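## Task

Press the green button to launch the pen carriage, which begins at once and makes one continuous pass. A key's pen marks its own colour's lane only while that key is fully pressed and the carriage is travelling; a half-pressed key may or may not mark. At the end, every printed box needs ink along its horizontal centre line, and nowhere outside a box may carry ink. On the sheet's edge ruler the pens begin at 35 mm and advance at 9.38 mm/s. Arm bases (metres) and facing (degrees counter-clockwise from +x): arm1 x=+0.65 y=-0.16 z=+0.81 facing -179; arm2 x=-0.22 y=+0.65 z=+0.79 facing -92; arm3 x=-0.65 y=+0.15 z=+0.81 facing -3; arm4 x=-0.14 y=-0.65 z=+0.75 facing +93. A result that stays correct only because a robot is still holding it is not accepted.

## Robot and tools

Setup. Four identical i2rt Big YAM arms, arm1 to arm4, each with six revolute joints, a two-finger gripper and a wrist camera (armN_cam_wrist). A fixed room camera, cam_sheet, watches the recorder sheet. Reach is roughly 1.0 m from joint 1's axis. Joints move at different speeds, so the hand can sweep a wide path between postures.

Frame. One shared scene frame, origin on the floor, +z upward. Base positions and facings are given in the task text. The hand point is midway between the fingertips; its z axis runs along the fingers, its y axis is the direction the fingers open and close.

Joints (absolute targets, radians unless noted; tolerance counted as arrived in brackets):
- joint1_rad -2.879 to 2.879 (0.045): rotation about the base; positive is counter-clockwise seen from above; 0 points the arm along its base facing.
- joint2_rad 0 to 3.141 (0.14): shoulder; 0 has the upper arm pointing back roughly level, increasing lifts it up then forward.
- joint3_rad 0 to 3.019 (0.09): elbow; 0 is folded, larger opens it.
- joint4_rad -1.692 to 1.57 (0.055): hand pitch; positive tips fingers up.
- joint5_rad -1.57 to 1.57 (0.03): sideways hand swing; positive toward the arm's right.
- joint6_rad -2.094 to 2.094 (0.035): hand roll; positive is clockwise looking from behind the hand.
- gripper_m 0 to 0.093 metres (0.003): fingertip separation.
With joints 1 and 6 at 0 and the hand level and forward, the wrist camera is above the hand looking at the fingertips.

Tools.
- execute_actions: "actions" is a list holding one action or none. The action is an object keyed by "arm1".."arm4"; each value is {"joints": {...}} naming any subset of the seven keys above with absolute target values (not offsets). Motions of all listed arms start together and finish independently; one action runs at most 15 s. Unlisted joints or arms may keep pushing toward earlier targets. An unknown key or out-of-range number rejects the whole call and nothing moves. "cameras" picks images: omitted, null or ["all"] gives every camera, [] gives none; valid names are arm1_cam_wrist, arm2_cam_wrist, arm3_cam_wrist, arm4_cam_wrist, cam_sheet. The reply gives each robot's state (joint_positions, joint torques, joint_status, on_its_own) and the images, with a "pictures" line listing their order. An empty list just reports state and images.
- wait: "seconds" 0 to 10; commands nothing, the scene keeps running, and it returns what an empty action returns.
- zoom_image: "camera" plus "region" [x0, y0, x1, y1] in pixels of that camera's latest full image, origin top-left, at most 504 by 504.
- read_manual: section "licences" (default); only licence text, no motion.
- finished_scene: "scene" 1 or 2; ends that scene irreversibly after the last command is held, reports success, and the next scene's task arrives. Answering without any tool call ends all remaining scenes.

Reading results. joint_status per joint: "off_target" means it settled short and may still push; after "contact_stop" or "time_out" it holds where it stopped, though a timed-out joint may keep a target near its position (within 0.375, 0.375, 0.113, 0.225, 0.075, 0.3 rad for joints 1-6) and keep pushing, shown in on_its_own. To relieve such a push, command the reported position. "joint command not followed" with a "cause:" line means a self/inter-arm clearance check blocked that arm's targets (grippers still act); those joints read "not_followed" and may be retried with later actions. In on_its_own, "held at" is the held target, not the actual angle. MOTOR HOT appears from 85 °C; at 100 °C an OVER-TEMPERATURE FAULT makes the arm go limp and fall, and affected keys show "limit_stop_at_motor_heat" (resend the target). If a call reports a stop, later motion, wait and finished_scene calls in the same reply are skipped. Torque readings carry per-arm offset, scale and noise and are nonzero even in free air.

Timing. Since the carriage starts on the button press and never pauses, key presses must be timed from that moment: a mark at ruler position p mm occurs at (p - start) / speed seconds after the press. Plan key presses and releases so they can be issued quickly, ideally with arms already poised over their keys.

Calibration. Each camera has a pinhole+radial model (896x504 images) with K, distortion D and T_world_to_cam given once; real poses may differ slightly, and wrist-camera poses derive from reported joints. Useful for locating keys, button and boxes in the scene frame.

Avoid. Arms pressing hard against each other ends the run in failure, and hard hits may too; the clearance check ignores fingers, gripper housings and wrist cameras and can react late. Arms do not stop on contact and keep pressing, which heats motors. Avoid slams, drops and anything falling.

Each tool is called as name([rows], argument=value, ...), one row to a line, values as JSON.

## Session

execute_actions(actions=[])

Scene clock: 0.00 s.
Joint torques (N m, as the arm reports them, + toward a larger angle): no reading
Motor temperatures (°C, as the motors report them): arm1=[26 24 27 25 26 26] | arm2=[27 28 25 28 28 26] | arm3=[24 27 26 24 27 25] | arm4=[28 27 28 27 28 28]
arm1.joint_positions: joint1_rad=+0.226 joint2_rad=+0.552 joint3_rad=+1.365 joint4_rad=-1.424 joint5_rad=-0.191 joint6_rad=+0.484 gripper_m=+0.095
arm1.joint_status: not commanded
arm1.hand: x=+0.4714 y=-0.2435 z=+1.3335 quat_wxyz=(-0.243, -0.882, +0.058, +0.400) (m; scene frame)
arm2.joint_positions: joint1_rad=+0.555 joint2_rad=+0.442 joint3_rad=+1.491 joint4_rad=-1.247 joint5_rad=+0.031 joint6_rad=+0.408 gripper_m=+0.094
arm2.joint_status: not commanded
arm2.hand: x=-0.1571 y=+0.5291 z=+1.4301 quat_wxyz=(-0.598, -0.523, -0.569, +0.213) (m; scene frame)
arm3.joint_positions: joint1_rad=-0.740 joint2_rad=+0.589 joint3_rad=+1.622 joint4_rad=-1.413 joint5_rad=+0.266 joint6_rad=+0.439 gripper_m=+0.095
arm3.joint_status: not commanded
arm3.hand: x=-0.5620 y=+0.0016 z=+1.4415 quat_wxyz=(-0.525, -0.531, -0.632, +0.206) (m; scene frame)
arm4.joint_positions: joint1_rad=-0.240 joint2_rad=+0.584 joint3_rad=+1.684 joint4_rad=-1.328 joint5_rad=+0.221 joint6_rad=+0.613 gripper_m=+0.095
arm4.joint_status: not commanded
arm4.hand: x=-0.0670 y=-0.5096 z=+1.4337 quat_wxyz=(-0.408, +0.225, -0.749, -0.471) (m; scene frame)
pictures: arm1_cam_wrist, arm2_cam_wrist, arm3_cam_wrist, arm4_cam_wrist, cam_sheet
Images, in order (width x height): arm1_cam_wrist 896x504, arm2_cam_wrist 896x504, arm3_cam_wrist 896x504, arm4_cam_wrist 896x504, cam_sheet 896x504.

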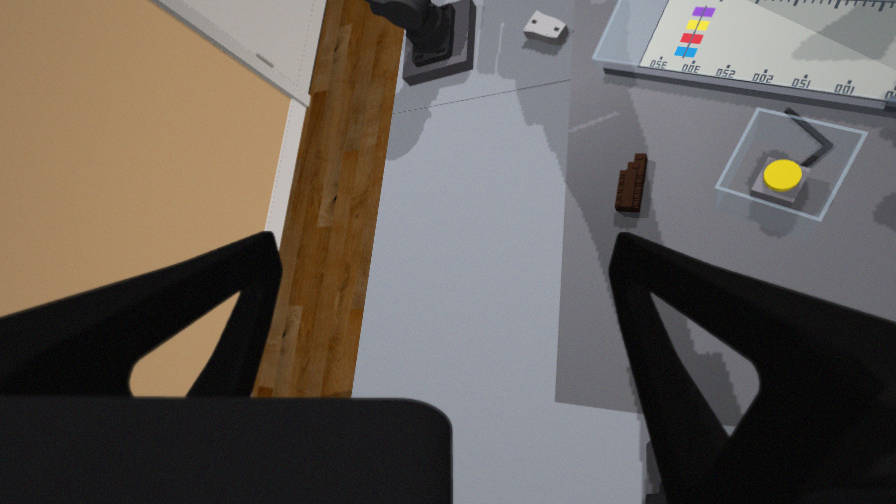

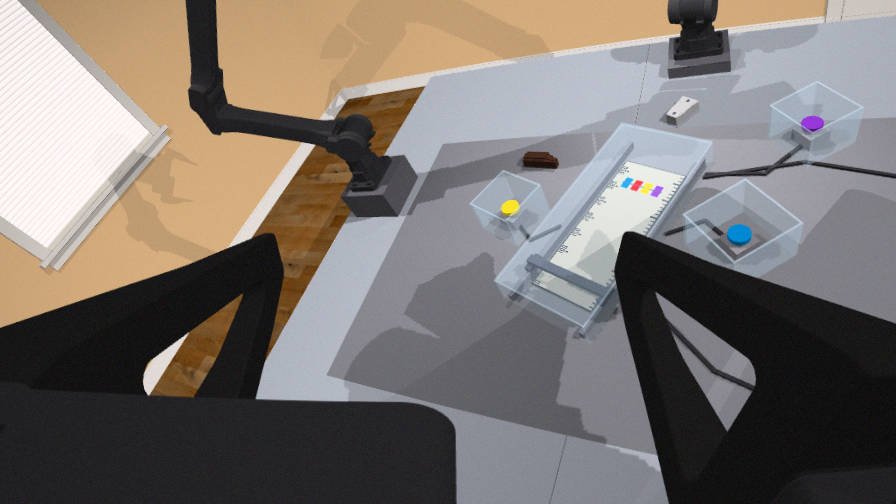

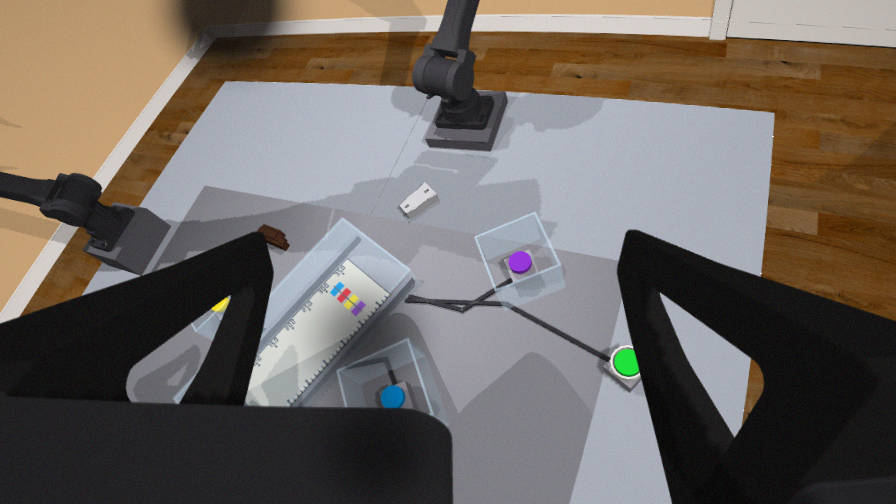

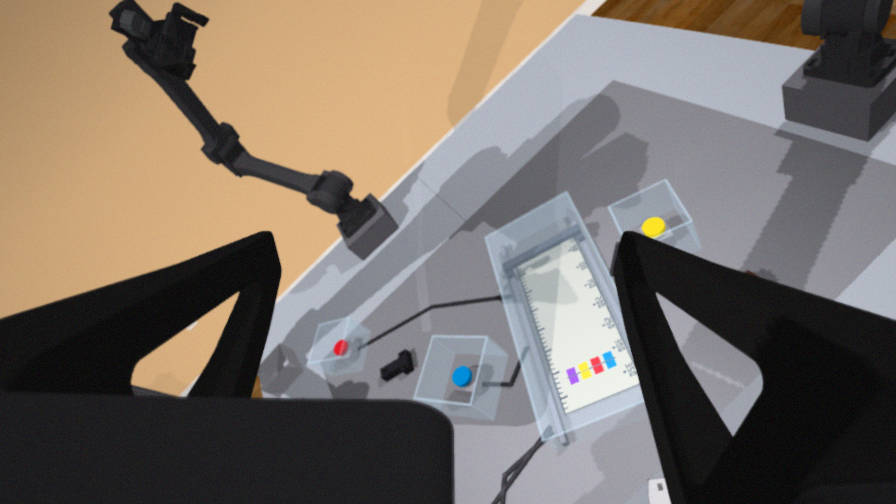

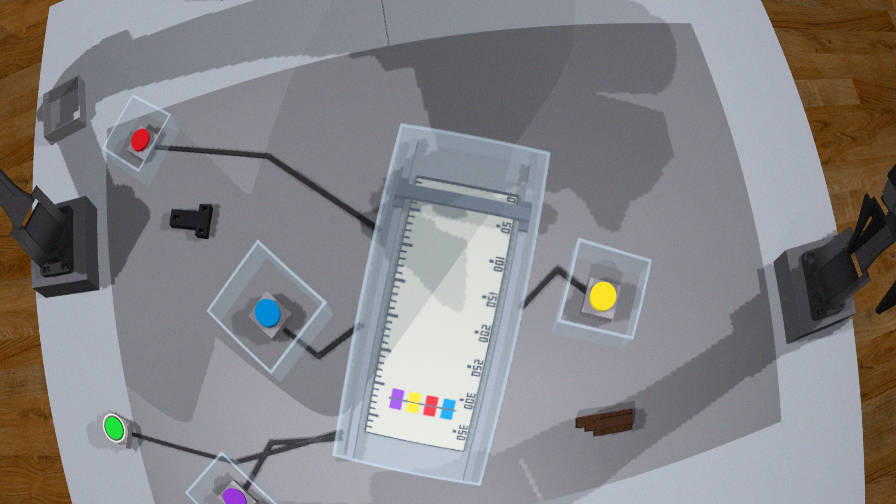

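zoom_image(camera="cam_sheet", region=[340, 160, 560, 470])

Region (340, 160, 560, 470) of cam_sheet's 896x504 image, scaled by 1.626, with more detail than that image has; it fills the left 358 columns of this view, and the rest is white.

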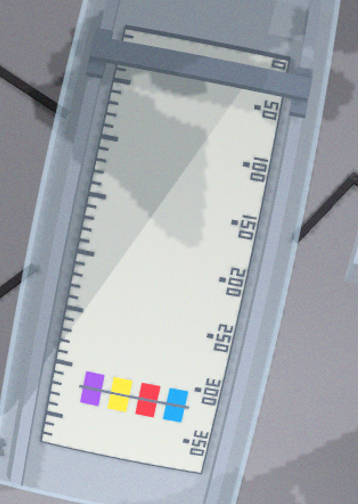

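execute_actions([
  {"arm1":{"joints":{"joint1_rad":-0.229,"joint2_rad":1.581,"joint3_rad":1.112,"joint4_rad":-1.102,"joint5_rad":0,"joint6_rad":0,"gripper_m":0}},"arm2":{"joints":{"joint1_rad":-0.604,"joint2_rad":1.463,"joint3_rad":1.035,"joint4_rad":-1.143,"joint5_rad":0,"joint6_rad":0,"gripper_m":0}},"arm3":{"joints":{"joint1_rad":-0.311,"joint2_rad":1.593,"joint3_rad":1.127,"joint4_rad":-1.105,"joint5_rad":0,"joint6_rad":0,"gripper_m":0}},"arm4":{"joints":{"joint1_rad":0.536,"joint2_rad":1.503,"joint3_rad":1.191,"joint4_rad":-1.259,"joint5_rad":0,"joint6_rad":0,"gripper_m":0}}},
])

Scene clock: 33.20 s.
Joint torques (N m, as the arm reports them, + toward a larger angle): arm1=[ -0.1  -10.39   8.23   1.11   0.11  -0.07] | arm2=[  0.31 -10.79   8.36   1.14  -0.04  -0.15] | arm3=[-0.09 -9.3  10.53  0.73 -0.05 -0.12] | arm4=[  0.2  -10.63   9.6    0.39   0.04  -0.16]
Motor temperatures (°C, as the motors report them): arm1=[26 24 31 26 26 26] | arm2=[27 28 28 28 28 26] | arm3=[24 28 30 24 27 25] | arm4=[28 28 30 27 28 28]
arm1.joint_positions: joint1_rad=-0.232 joint2_rad=+1.580 joint3_rad=+1.115 joint4_rad=-1.114 joint5_rad=-0.002 joint6_rad=+0.008 gripper_m=+0.001
arm1.joint_status: all done
arm1.hand: x=+0.2287 y=-0.0728 z=+0.9013 quat_wxyz=(+0.000, -0.994, +0.107, -0.002) (m; scene frame)
arm2.joint_positions: joint1_rad=-0.606 joint2_rad=+1.462 joint3_rad=+1.012 joint4_rad=-1.151 joint5_rad=-0.001 joint6_rad=+0.011 gripper_m=+0.000
arm2.joint_status: all done
arm2.hand: x=-0.4517 y=+0.3450 z=+0.8958 quat_wxyz=(+0.005, -0.897, -0.442, -0.014) (m; scene frame)
arm3.joint_positions: joint1_rad=-0.307 joint2_rad=+1.572 joint3_rad=+1.108 joint4_rad=-1.110 joint5_rad=+0.001 joint6_rad=+0.015 gripper_m=+0.001
arm3.joint_status: all done
arm3.hand: x=-0.2466 y=-0.0001 z=+0.8945 quat_wxyz=(+0.007, -0.182, -0.983, +0.001) (m; scene frame)
arm4.joint_positions: joint1_rad=+0.543 joint2_rad=+1.494 joint3_rad=+1.162 joint4_rad=-1.254 joint5_rad=+0.001 joint6_rad=+0.012 gripper_m=+0.001
arm4.joint_status: all done
arm4.hand: x=-0.3679 y=-0.3040 z=+0.8964 quat_wxyz=(+0.005, +0.879, -0.477, +0.005) (m; scene frame)
pictures: arm1_cam_wrist, arm2_cam_wrist, arm3_cam_wrist, arm4_cam_wrist, cam_sheet
camera_calibration (this result's frames):
arm1_cam_wrist: T_world_to_cam=[[0.210795, 0.977516, 0.00530505, 0.0151375], [0.794754, -0.174538, 0.581294, -0.71088], [0.56915, -0.118317, -0.813676, 0.716825], [0, 0, 0, 1]] pos_world=[0.153803, -0.0540598, 0.996414]
arm2_cam_wrist: T_world_to_cam=[[-0.786704, 0.617288, 0.00724674, -0.574364], [0.495112, 0.623899, 0.60466, -0.524183], [0.368728, 0.479277, -0.79645, 0.836444], [0, 0, 0, 1]] pos_world=[-0.500746, 0.280697, 0.987301]
arm3_cam_wrist: T_world_to_cam=[[-0.372, -0.928173, 0.0105246, -0.105594], [-0.742071, 0.304186, 0.597329, -0.715366], [-0.557626, 0.214396, -0.801927, 0.702578], [0, 0, 0, 1]] pos_world=[-0.178358, -0.0310353, 0.991837]
arm4_cam_wrist: T_world_to_cam=[[0.831598, 0.555371, -0.00280816, 0.477034], [0.441035, -0.657304, 0.611097, -0.582373], [0.33754, -0.509426, -0.791551, 0.8003], [0, 0, 0, 1]] pos_world=[-0.409987, -0.240033, 0.990704]
Images, in order (width x height): arm1_cam_wrist 896x504, arm2_cam_wrist 896x504, arm3_cam_wrist 896x504, arm4_cam_wrist 896x504, cam_sheet 896x504.

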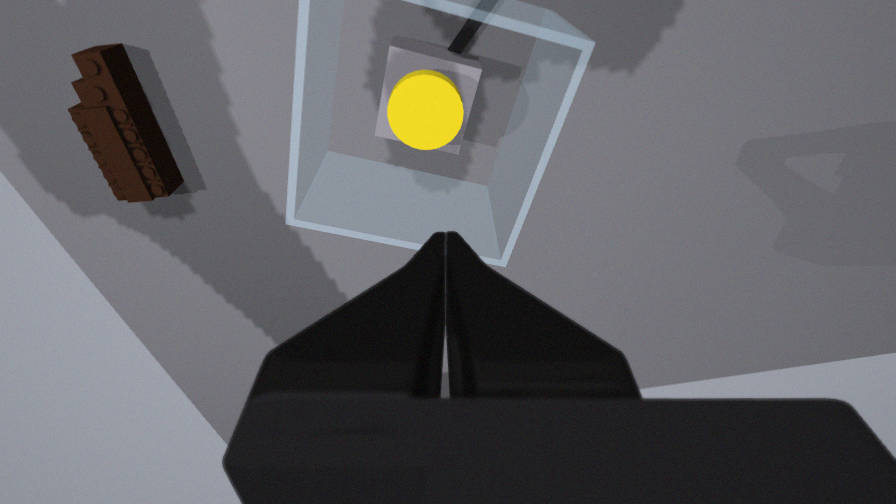

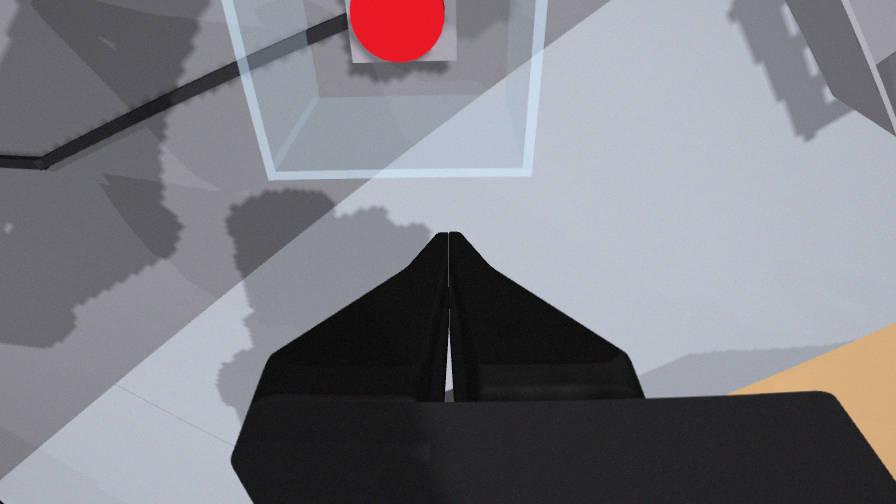

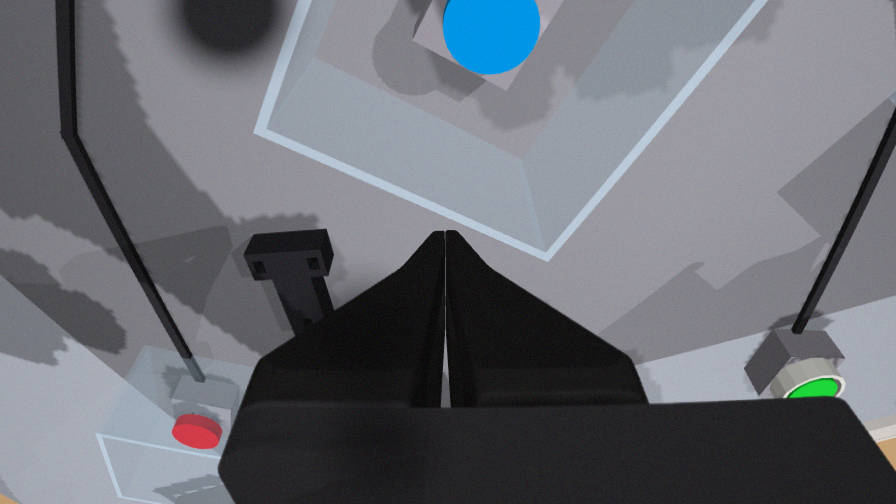

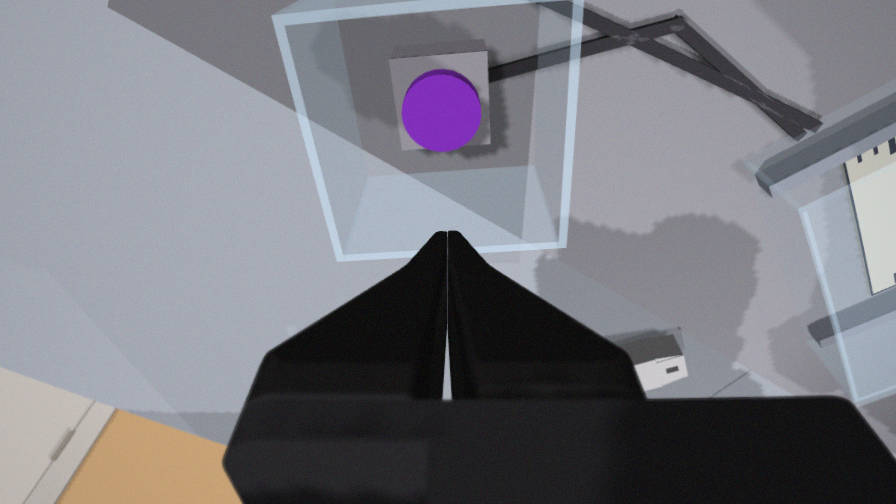

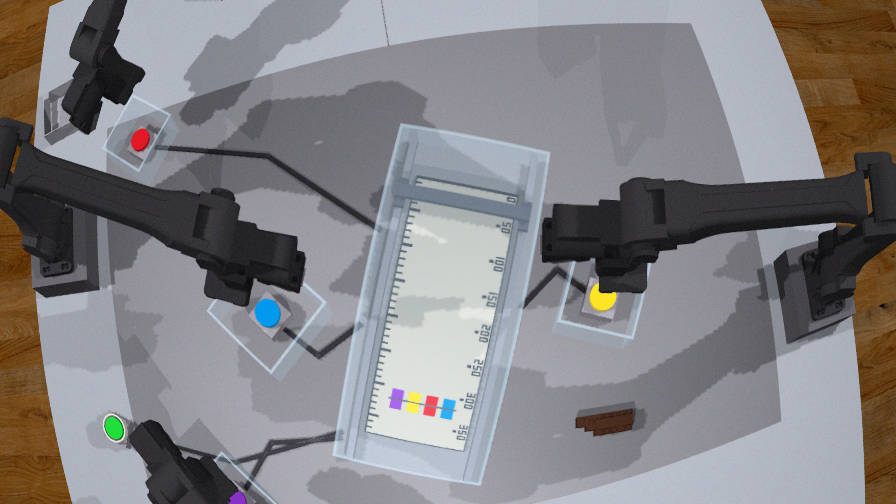

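execute_actions([
  {"arm1":{"joints":{"joint1_rad":-0.203,"joint2_rad":1.673,"joint3_rad":1.047,"joint4_rad":-0.945}},"arm2":{"joints":{"joint1_rad":-0.557,"joint2_rad":1.575,"joint3_rad":1.152,"joint4_rad":-1.135}},"arm3":{"joints":{"joint1_rad":-0.347,"joint2_rad":1.671,"joint3_rad":1.22,"joint4_rad":-1.12}},"arm4":{"joints":{"joint1_rad":0.545,"joint2_rad":1.551,"joint3_rad":1.076,"joint4_rad":-1.085}}},
])

Scene clock: 52.23 s.
Joint torques (N m, as the arm reports them, + toward a larger angle): arm1=[ -0.04 -11.96   7.56   1.13   0.11  -0.08] | arm2=[  0.14 -13.23   9.94   1.21  -0.04  -0.15] | arm3=[  0.25 -11.02  12.9    0.08  -0.09  -0.09] | arm4=[  0.95 -11.18   7.5    0.99   0.03  -0.19]
Motor temperatures (°C, as the motors report them): arm1=[26 25 31 26 26 26] | arm2=[27 28 30 28 28 26] | arm3=[24 28 32 24 27 25] | arm4=[28 28 33 27 28 28]
arm1.joint_positions: joint1_rad=-0.208 joint2_rad=+1.680 joint3_rad=+1.049 joint4_rad=-0.958 joint5_rad=-0.002 joint6_rad=+0.007 gripper_m=+0.001
arm1.joint_status: all done
arm1.hand: x=+0.2249 y=-0.0825 z=+0.8380 quat_wxyz=(+0.000, -0.995, +0.095, -0.007) (m; scene frame)
arm2.joint_positions: joint1_rad=-0.558 joint2_rad=+1.580 joint3_rad=+1.105 joint4_rad=-1.146 joint5_rad=-0.001 joint6_rad=+0.010 gripper_m=+0.000
arm2.joint_status: all done
arm2.hand: x=-0.4566 y=+0.3045 z=+0.8820 quat_wxyz=(+0.010, -0.886, -0.464, -0.022) (m; scene frame)
arm3.joint_positions: joint1_rad=-0.347 joint2_rad=+1.652 joint3_rad=+1.174 joint4_rad=-1.112 joint5_rad=+0.001 joint6_rad=+0.014 gripper_m=+0.001
arm3.joint_status: all done
arm3.hand: x=-0.2308 y=-0.0249 z=+0.8828 quat_wxyz=(+0.014, -0.201, -0.979, +0.000) (m; scene frame)
arm4.joint_positions: joint1_rad=+0.543 joint2_rad=+1.545 joint3_rad=+1.069 joint4_rad=-1.093 joint5_rad=+0.001 joint6_rad=+0.011 gripper_m=+0.001
arm4.joint_status: all done
arm4.hand: x=-0.3694 y=-0.3021 z=+0.8432 quat_wxyz=(+0.001, +0.879, -0.477, -0.002) (m; scene frame)
pictures: arm1_cam_wrist, arm2_cam_wrist, arm3_cam_wrist, arm4_cam_wrist, cam_sheet
camera_calibration (this result's frames):
arm1_cam_wrist: T_world_to_cam=[[0.186843, 0.982375, 0.0054404, 0.0314148], [0.792572, -0.154011, 0.590008, -0.677862], [0.580447, -0.105927, -0.807379, 0.65955], [0, 0, 0, 1]] pos_world=[0.148551, -0.065395, 0.93228]
arm2_cam_wrist: T_world_to_cam=[[-0.816223, 0.577686, 0.00767232, -0.554944], [0.457167, 0.637706, 0.619944, -0.523204], [0.35324, 0.50952, -0.784609, 0.819914], [0, 0, 0, 1]] pos_world=[-0.503393, 0.236471, 0.971927]
arm3_cam_wrist: T_world_to_cam=[[-0.407727, -0.913033, 0.0113473, -0.131271], [-0.720935, 0.32952, 0.609647, -0.694425], [-0.560367, 0.240389, -0.792592, 0.699054], [0, 0, 0, 1]] pos_world=[-0.162432, -0.0590728, 0.978908]
arm4_cam_wrist: T_world_to_cam=[[0.831405, 0.55566, -0.00280114, 0.477149], [0.446867, -0.665609, 0.597725, -0.537074], [0.330267, -0.498203, -0.801697, 0.768957], [0, 0, 0, 1]] pos_world=[-0.410665, -0.239517, 0.938829]
Images, in order (width x height): arm1_cam_wrist 896x504, arm2_cam_wrist 896x504, arm3_cam_wrist 896x504, arm4_cam_wrist 896x504, cam_sheet 896x504.

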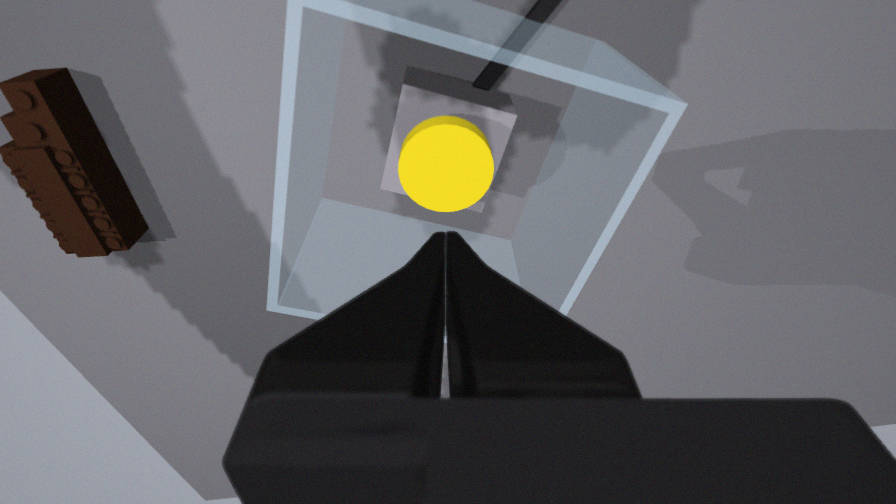

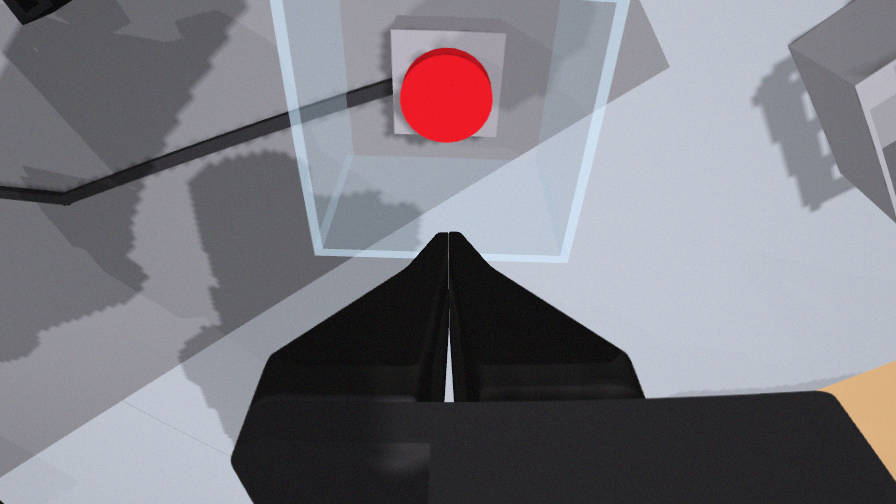

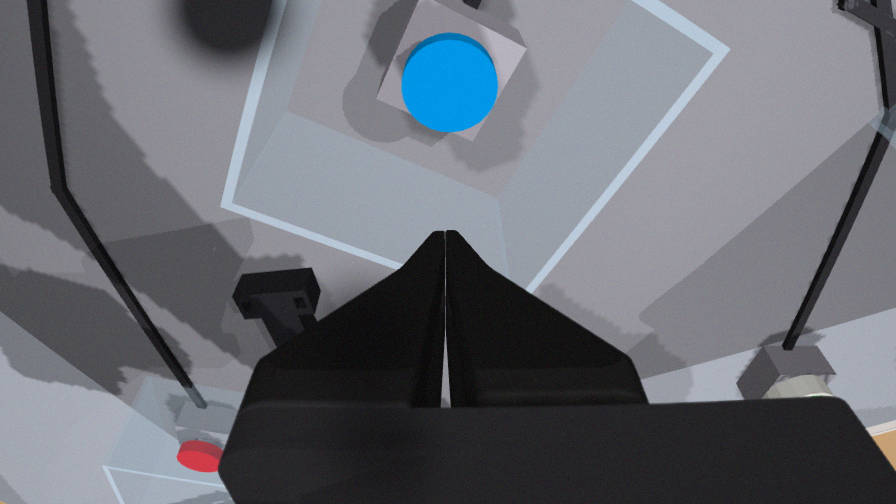

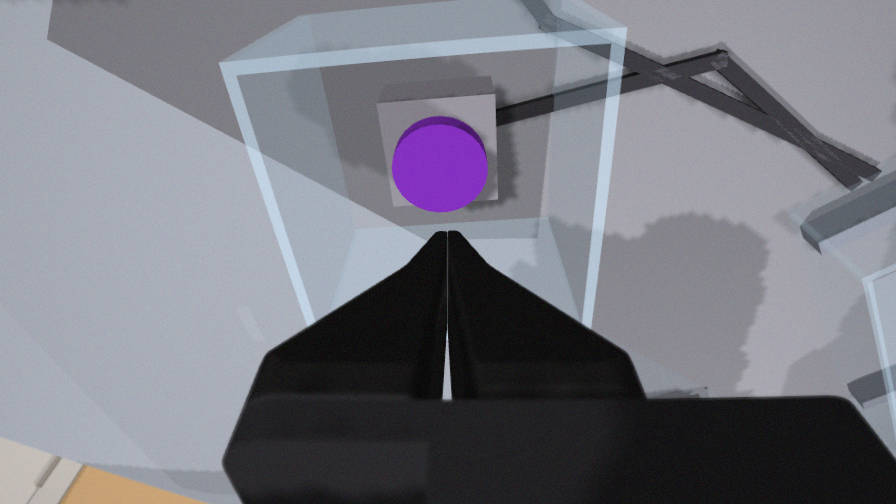

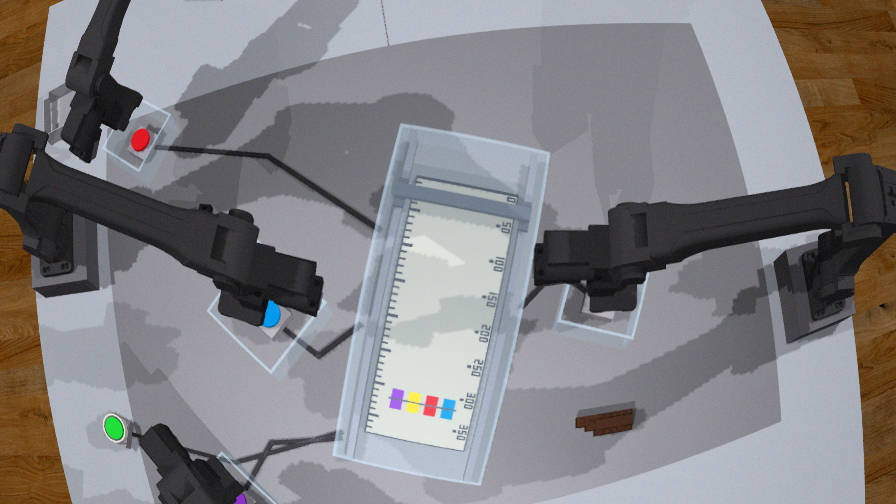

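execute_actions([
  {"arm1":{"joints":{"joint2_rad":1.726,"joint3_rad":0.987,"joint4_rad":-0.832}},"arm2":{"joints":{"joint2_rad":1.63,"joint3_rad":1.07,"joint4_rad":-0.98}},"arm3":{"joints":{"joint2_rad":1.725,"joint3_rad":1.14,"joint4_rad":-0.99}},"arm4":{"joints":{"joint1_rad":0.56,"joint2_rad":1.585,"joint3_rad":0.997,"joint4_rad":-0.972}}},
], cameras=["arm1_cam_wrist","arm2_cam_wrist","arm3_cam_wrist","arm4_cam_wrist"])

Scene clock: 67.10 s.
Joint torques (N m, as the arm reports them, + toward a larger angle): arm1=[  0.03 -11.62   6.9    1.24   0.12  -0.08] | arm2=[  0.34 -13.23   6.82   1.61  -0.04  -0.15] | arm3=[  1.   -10.8    8.35   1.01  -0.01  -0.13] | arm4=[  1.57 -10.36   6.8    1.05   0.04  -0.18]
Motor temperatures (°C, as the motors report them): arm1=[26 25 30 26 26 26] | arm2=[27 29 31 28 28 26] | arm3=[24 29 34 24 27 25] | arm4=[28 28 33 27 28 28]
arm1.joint_positions: joint1_rad=-0.208 joint2_rad=+1.720 joint3_rad=+0.991 joint4_rad=-0.846 joint5_rad=-0.002 joint6_rad=+0.007 gripper_m=+0.001
arm1.joint_status: all done
arm1.hand: x=+0.2300 y=-0.0833 z=+0.8042 quat_wxyz=(+0.000, -0.995, +0.095, +0.000) (m; scene frame)
arm2.joint_positions: joint1_rad=-0.558 joint2_rad=+1.633 joint3_rad=+1.062 joint4_rad=-0.998 joint5_rad=-0.001 joint6_rad=+0.010 gripper_m=+0.000
arm2.joint_status: all done
arm2.hand: x=-0.4648 y=+0.2923 z=+0.8457 quat_wxyz=(-0.002, -0.886, -0.464, +0.001) (m; scene frame)
arm3.joint_positions: joint1_rad=-0.347 joint2_rad=+1.704 joint3_rad=+1.144 joint4_rad=-1.003 joint5_rad=+0.001 joint6_rad=+0.014 gripper_m=+0.001
arm3.joint_status: all done
arm3.hand: x=-0.2220 y=-0.0287 z=+0.8496 quat_wxyz=(+0.002, -0.201, -0.980, +0.002) (m; scene frame)
arm4.joint_positions: joint1_rad=+0.552 joint2_rad=+1.574 joint3_rad=+0.994 joint4_rad=-0.980 joint5_rad=+0.001 joint6_rad=+0.011 gripper_m=+0.001
arm4.joint_status: all done
arm4.hand: x=-0.3686 y=-0.3101 z=+0.8071 quat_wxyz=(-0.001, +0.881, -0.473, -0.006) (m; scene frame)
pictures: arm1_cam_wrist, arm2_cam_wrist, arm3_cam_wrist, arm4_cam_wrist
camera_calibration (this result's frames):
arm1_cam_wrist: T_world_to_cam=[[0.186877, 0.982369, 0.0053783, 0.0315178], [0.800687, -0.155483, 0.578554, -0.654787], [0.56919, -0.103812, -0.815626, 0.63859], [0, 0, 0, 1]] pos_world=[0.154911, -0.0664769, 0.899511]
arm2_cam_wrist: T_world_to_cam=[[-0.815941, 0.578097, 0.00661732, -0.553388], [0.47495, 0.663744, 0.577811, -0.452907], [0.329639, 0.474603, -0.816144, 0.826445], [0, 0, 0, 1]] pos_world=[-0.508852, 0.228293, 0.939855]
arm3_cam_wrist: T_world_to_cam=[[-0.407884, -0.912973, 0.0105802, -0.130144], [-0.73535, 0.335353, 0.588897, -0.652038], [-0.541195, 0.232421, -0.808139, 0.695797], [0, 0, 0, 1]] pos_world=[-0.155998, -0.0618728, 0.947661]
arm4_cam_wrist: T_world_to_cam=[[0.826507, 0.562919, -0.0027781, 0.481276], [0.455599, -0.666019, 0.590634, -0.512353], [0.330629, -0.489429, -0.806935, 0.742819], [0, 0, 0, 1]] pos_world=[-0.409948, -0.248599, 0.903356]
Images, in order (width x height): arm1_cam_wrist 896x504, arm2_cam_wrist 896x504, arm3_cam_wrist 896x504, arm4_cam_wrist 896x504.

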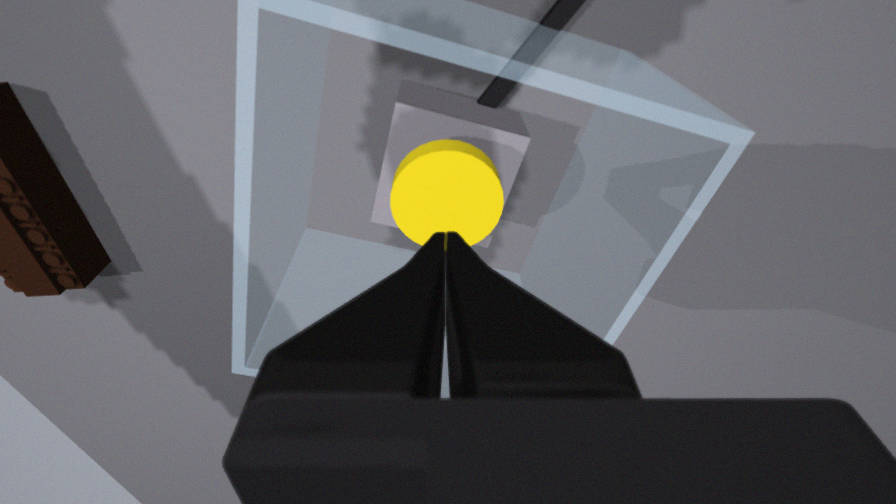

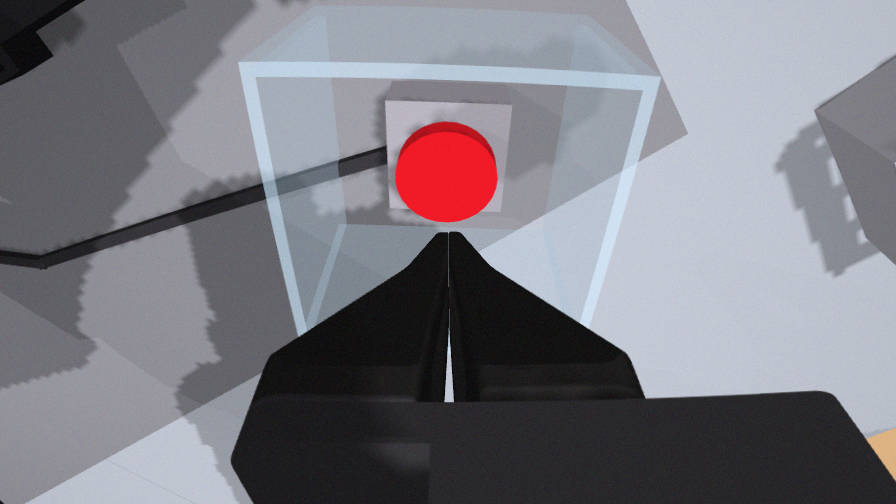

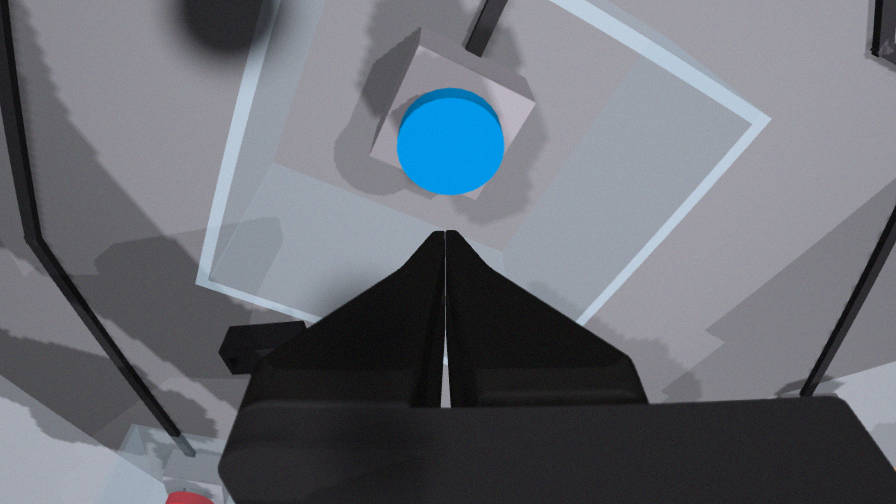

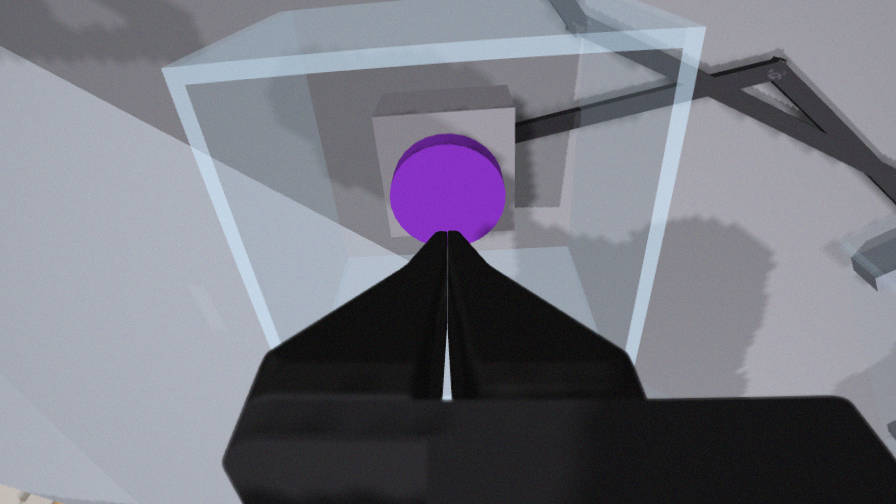

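execute_actions([
  {"arm1":{"joints":{"joint2_rad":1.766,"joint3_rad":0.936,"joint4_rad":-0.741}},"arm2":{"joints":{"joint2_rad":1.657,"joint3_rad":0.975,"joint4_rad":-0.858}},"arm3":{"joints":{"joint2_rad":1.773,"joint3_rad":1.079,"joint4_rad":-0.881}},"arm4":{"joints":{"joint2_rad":1.611,"joint3_rad":0.933,"joint4_rad":-0.882}}},
], cameras=["arm1_cam_wrist","arm2_cam_wrist","arm3_cam_wrist","arm4_cam_wrist"])

Scene clock: 77.30 s.
Joint torques (N m, as the arm reports them, + toward a larger angle): arm1=[ -0.01 -10.79   6.25   1.15   0.12  -0.07] | arm2=[  0.3  -12.75   6.46   1.65  -0.04  -0.15] | arm3=[  0.89 -11.78   8.08   0.92  -0.03  -0.08] | arm4=[ 1.73 -9.82  6.35  1.01  0.04 -0.19]
Motor temperatures (°C, as the motors report them): arm1=[26 25 30 26 26 26] | arm2=[27 29 30 28 28 26] | arm3=[24 29 33 24 27 25] | arm4=[28 28 33 27 28 28]
arm1.joint_positions: joint1_rad=-0.208 joint2_rad=+1.759 joint3_rad=+0.940 joint4_rad=-0.755 joint5_rad=-0.002 joint6_rad=+0.007 gripper_m=+0.001
arm1.joint_status: all done
arm1.hand: x=+0.2393 y=-0.0849 z=+0.7746 quat_wxyz=(+0.000, -0.995, +0.095, +0.000) (m; scene frame)
arm2.joint_positions: joint1_rad=-0.558 joint2_rad=+1.657 joint3_rad=+0.965 joint4_rad=-0.876 joint5_rad=-0.001 joint6_rad=+0.010 gripper_m=+0.000
arm2.joint_status: all done
arm2.hand: x=-0.4545 y=+0.3074 z=+0.8057 quat_wxyz=(-0.002, -0.886, -0.464, +0.001) (m; scene frame)
arm3.joint_positions: joint1_rad=-0.347 joint2_rad=+1.756 joint3_rad=+1.079 joint4_rad=-0.893 joint5_rad=+0.001 joint6_rad=+0.014 gripper_m=+0.001
arm3.joint_status: all done
arm3.hand: x=-0.2302 y=-0.0255 z=+0.8072 quat_wxyz=(+0.005, -0.201, -0.980, +0.002) (m; scene frame)
arm4.joint_positions: joint1_rad=+0.552 joint2_rad=+1.598 joint3_rad=+0.930 joint4_rad=-0.891 joint5_rad=+0.001 joint6_rad=+0.011 gripper_m=+0.001
arm4.joint_status: all done
arm4.hand: x=-0.3632 y=-0.3183 z=+0.7782 quat_wxyz=(-0.002, +0.881, -0.473, -0.007) (m; scene frame)
pictures: arm1_cam_wrist, arm2_cam_wrist, arm3_cam_wrist, arm4_cam_wrist
camera_calibration (this result's frames):
arm1_cam_wrist: T_world_to_cam=[[0.186879, 0.982368, 0.00537324, 0.0315507], [0.801338, -0.155601, 0.57762, -0.644813], [0.568272, -0.10364, -0.816288, 0.609723], [0, 0, 0, 1]] pos_world=[0.164329, -0.0681365, 0.869997]
arm2_cam_wrist: T_world_to_cam=[[-0.815941, 0.578097, 0.00661732, -0.5534], [0.47495, 0.663744, 0.577811, -0.444655], [0.329639, 0.474603, -0.816144, 0.783261], [0, 0, 0, 1]] pos_world=[-0.498546, 0.243318, 0.899842]
arm3_cam_wrist: T_world_to_cam=[[-0.407848, -0.912986, 0.0107611, -0.130284], [-0.732003, 0.333999, 0.593815, -0.637377], [-0.545739, 0.234309, -0.80453, 0.652429], [0, 0, 0, 1]] pos_world=[-0.163641, -0.0589343, 0.904785]
arm4_cam_wrist: T_world_to_cam=[[0.82651, 0.562915, -0.00277654, 0.481339], [0.45635, -0.66714, 0.588785, -0.501854], [0.329584, -0.487904, -0.808285, 0.714905], [0, 0, 0, 1]] pos_world=[-0.404431, -0.256955, 0.874667]
Images, in order (width x height): arm1_cam_wrist 896x504, arm2_cam_wrist 896x504, arm3_cam_wrist 896x504, arm4_cam_wrist 896x504.

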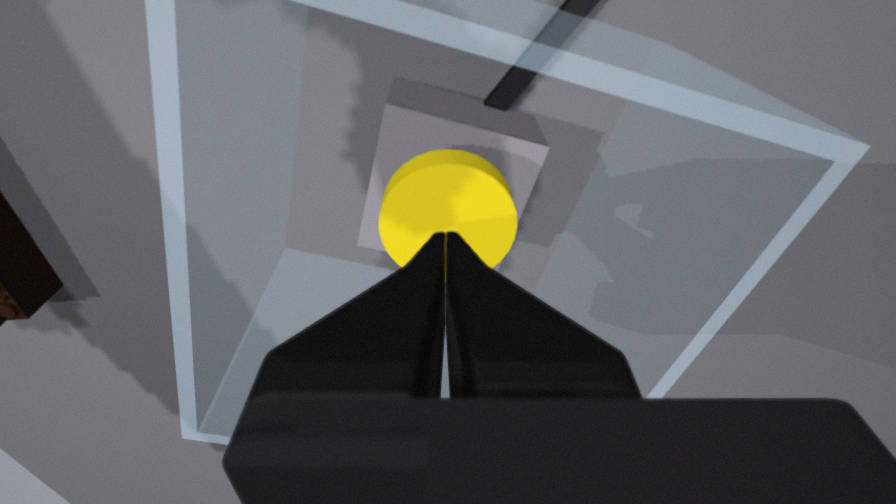

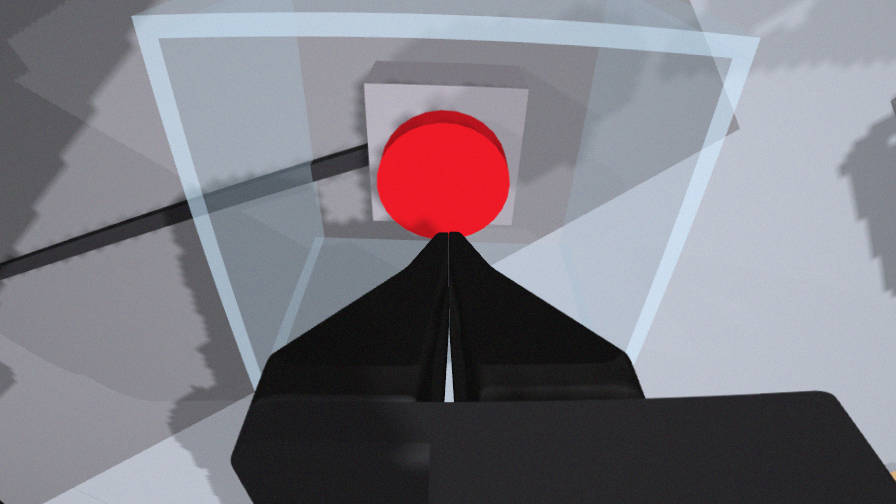

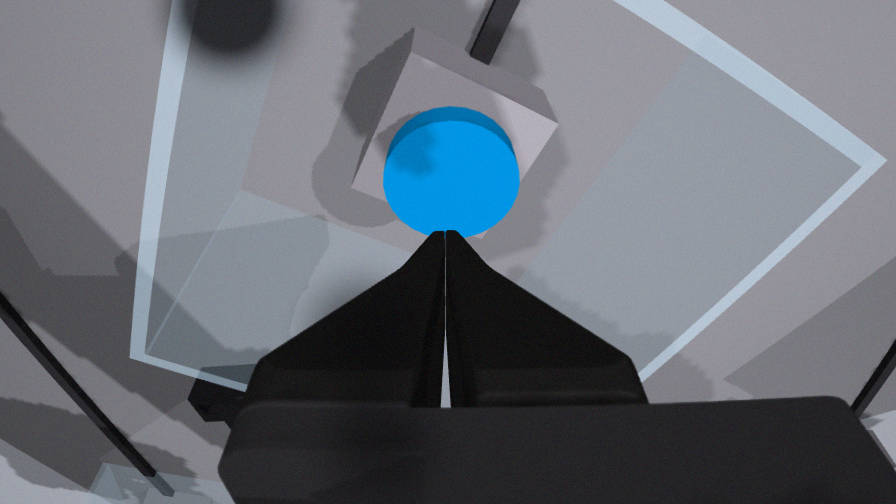

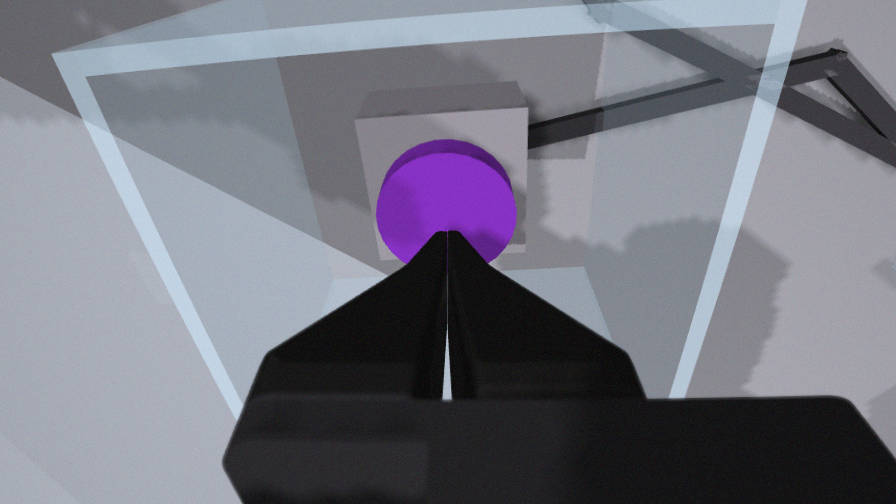

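execute_actions([
  {"arm1":{"joints":{"joint2_rad":1.836,"joint4_rad":-0.68}},"arm2":{"joints":{"joint2_rad":1.767,"joint4_rad":-0.76}},"arm3":{"joints":{"joint2_rad":1.873,"joint4_rad":-0.79}},"arm4":{"joints":{"joint2_rad":1.686,"joint4_rad":-0.83}}},
], cameras=["arm1_cam_wrist","arm2_cam_wrist","arm3_cam_wrist","arm4_cam_wrist"])

Scene clock: 83.03 s.
Joint torques (N m, as the arm reports them, + toward a larger angle): arm1=[ 0.   -8.18  6.16  1.58  0.12 -0.07] | arm2=[  0.34 -10.41   5.61   1.98  -0.04  -0.15] | arm3=[-0.07 -9.47  7.17  1.05 -0.05 -0.12] | arm4=[ 1.58 -8.2   6.06  1.18  0.02 -0.17]
Motor temperatures (°C, as the motors report them): arm1=[26 26 30 26 26 26] | arm2=[27 29 30 28 28 26] | arm3=[24 29 32 24 27 25] | arm4=[28 28 32 27 28 28]
arm1.joint_positions: joint1_rad=-0.208 joint2_rad=+1.790 joint3_rad=+0.941 joint4_rad=-0.701 joint5_rad=-0.002 joint6_rad=+0.007 gripper_m=+0.001
arm1.joint_status: all done
arm1.hand: x=+0.2314 y=-0.0834 z=+0.7622 quat_wxyz=(+0.001, -0.995, +0.095, +0.012) (m; scene frame)
arm2.joint_positions: joint1_rad=-0.558 joint2_rad=+1.731 joint3_rad=+0.972 joint4_rad=-0.784 joint5_rad=-0.001 joint6_rad=+0.010 gripper_m=+0.000
arm2.joint_status: all done
arm2.hand: x=-0.4637 y=+0.2938 z=+0.7785 quat_wxyz=(-0.008, -0.886, -0.464, +0.012) (m; scene frame)
arm3.joint_positions: joint1_rad=-0.347 joint2_rad=+1.823 joint3_rad=+1.085 joint4_rad=-0.806 joint5_rad=+0.001 joint6_rad=+0.014 gripper_m=+0.001
arm3.joint_status: all done
arm3.hand: x=-0.2168 y=-0.0312 z=+0.7790 quat_wxyz=(-0.008, -0.201, -0.980, +0.004) (m; scene frame)
arm4.joint_positions: joint1_rad=+0.552 joint2_rad=+1.637 joint3_rad=+0.934 joint4_rad=-0.843 joint5_rad=+0.001 joint6_rad=+0.011 gripper_m=+0.001
arm4.joint_status: all done
arm4.hand: x=-0.3685 y=-0.3108 z=+0.7644 quat_wxyz=(-0.005, +0.881, -0.473, -0.013) (m; scene frame)
pictures: arm1_cam_wrist, arm2_cam_wrist, arm3_cam_wrist, arm4_cam_wrist
camera_calibration (this result's frames):
arm1_cam_wrist: T_world_to_cam=[[0.186932, 0.982359, 0.00527317, 0.0316792], [0.813927, -0.157882, 0.559104, -0.62014], [0.550073, -0.100222, -0.829081, 0.618525], [0, 0, 0, 1]] pos_world=[0.158592, -0.0670394, 0.859363]
arm2_cam_wrist: T_world_to_cam=[[-0.815816, 0.578279, 0.00609601, -0.552415], [0.483131, 0.675715, 0.556771, -0.3989], [0.31785, 0.457168, -0.830644, 0.781487], [0, 0, 0, 1]] pos_world=[-0.506343, 0.231722, 0.8746]
arm3_cam_wrist: T_world_to_cam=[[-0.407989, -0.912932, 0.0100022, -0.129114], [-0.745832, 0.339591, 0.573073, -0.595634], [-0.526574, 0.226348, -0.819443, 0.653963], [0, 0, 0, 1]] pos_world=[-0.15256, -0.0636231, 0.878519]
arm4_cam_wrist: T_world_to_cam=[[0.826524, 0.562895, -0.00276839, 0.481353], [0.460319, -0.67306, 0.578875, -0.479113], [0.323983, -0.479728, -0.815412, 0.715102], [0, 0, 0, 1]] pos_world=[-0.408985, -0.250368, 0.861781]
Images, in order (width x height): arm1_cam_wrist 896x504, arm2_cam_wrist 896x504, arm3_cam_wrist 896x504, arm4_cam_wrist 896x504.

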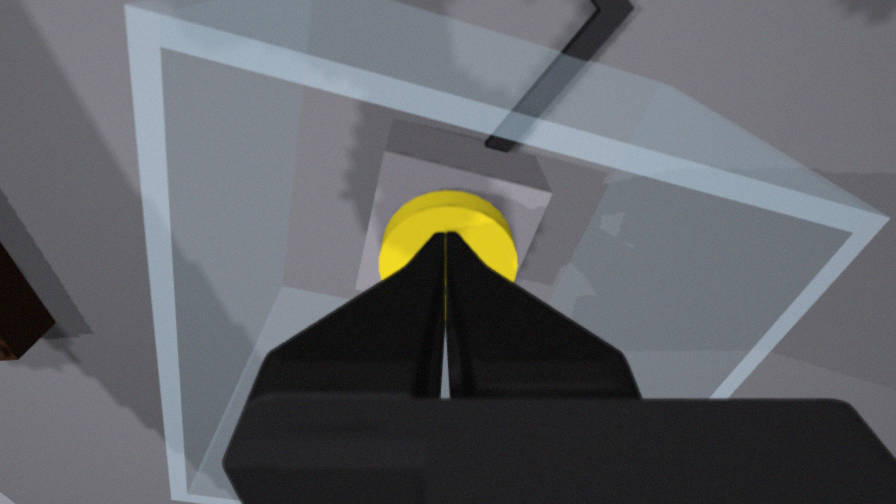

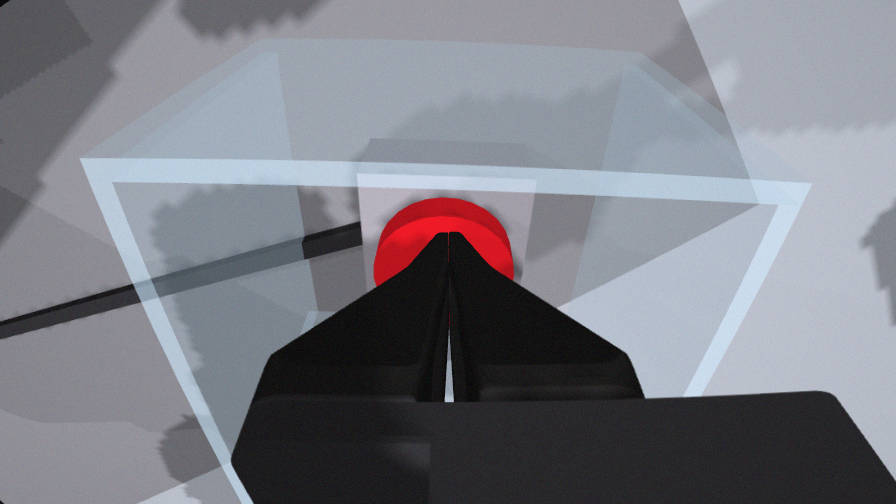

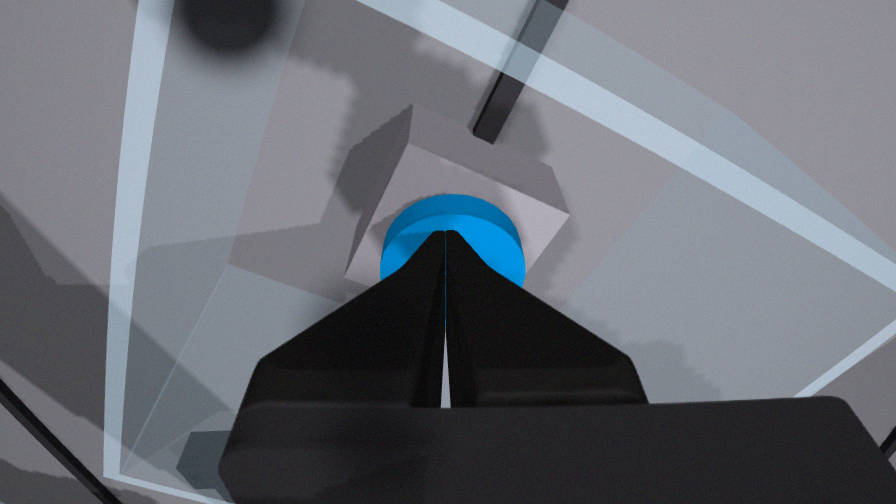

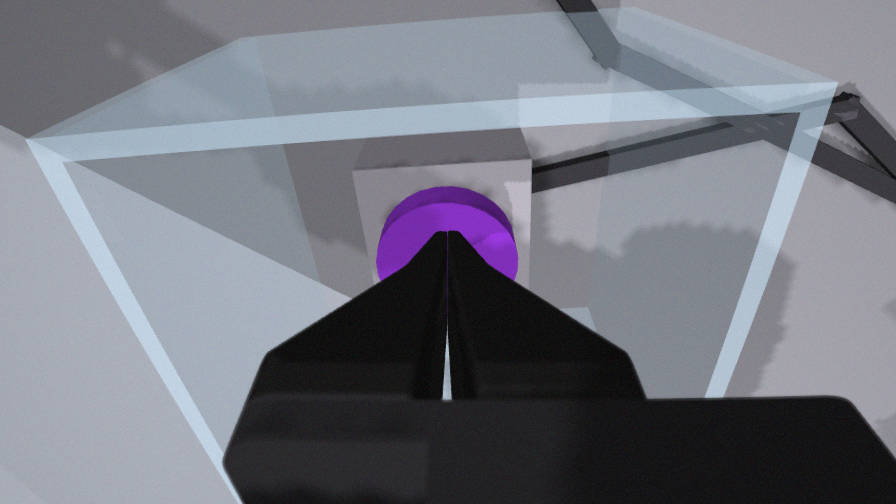

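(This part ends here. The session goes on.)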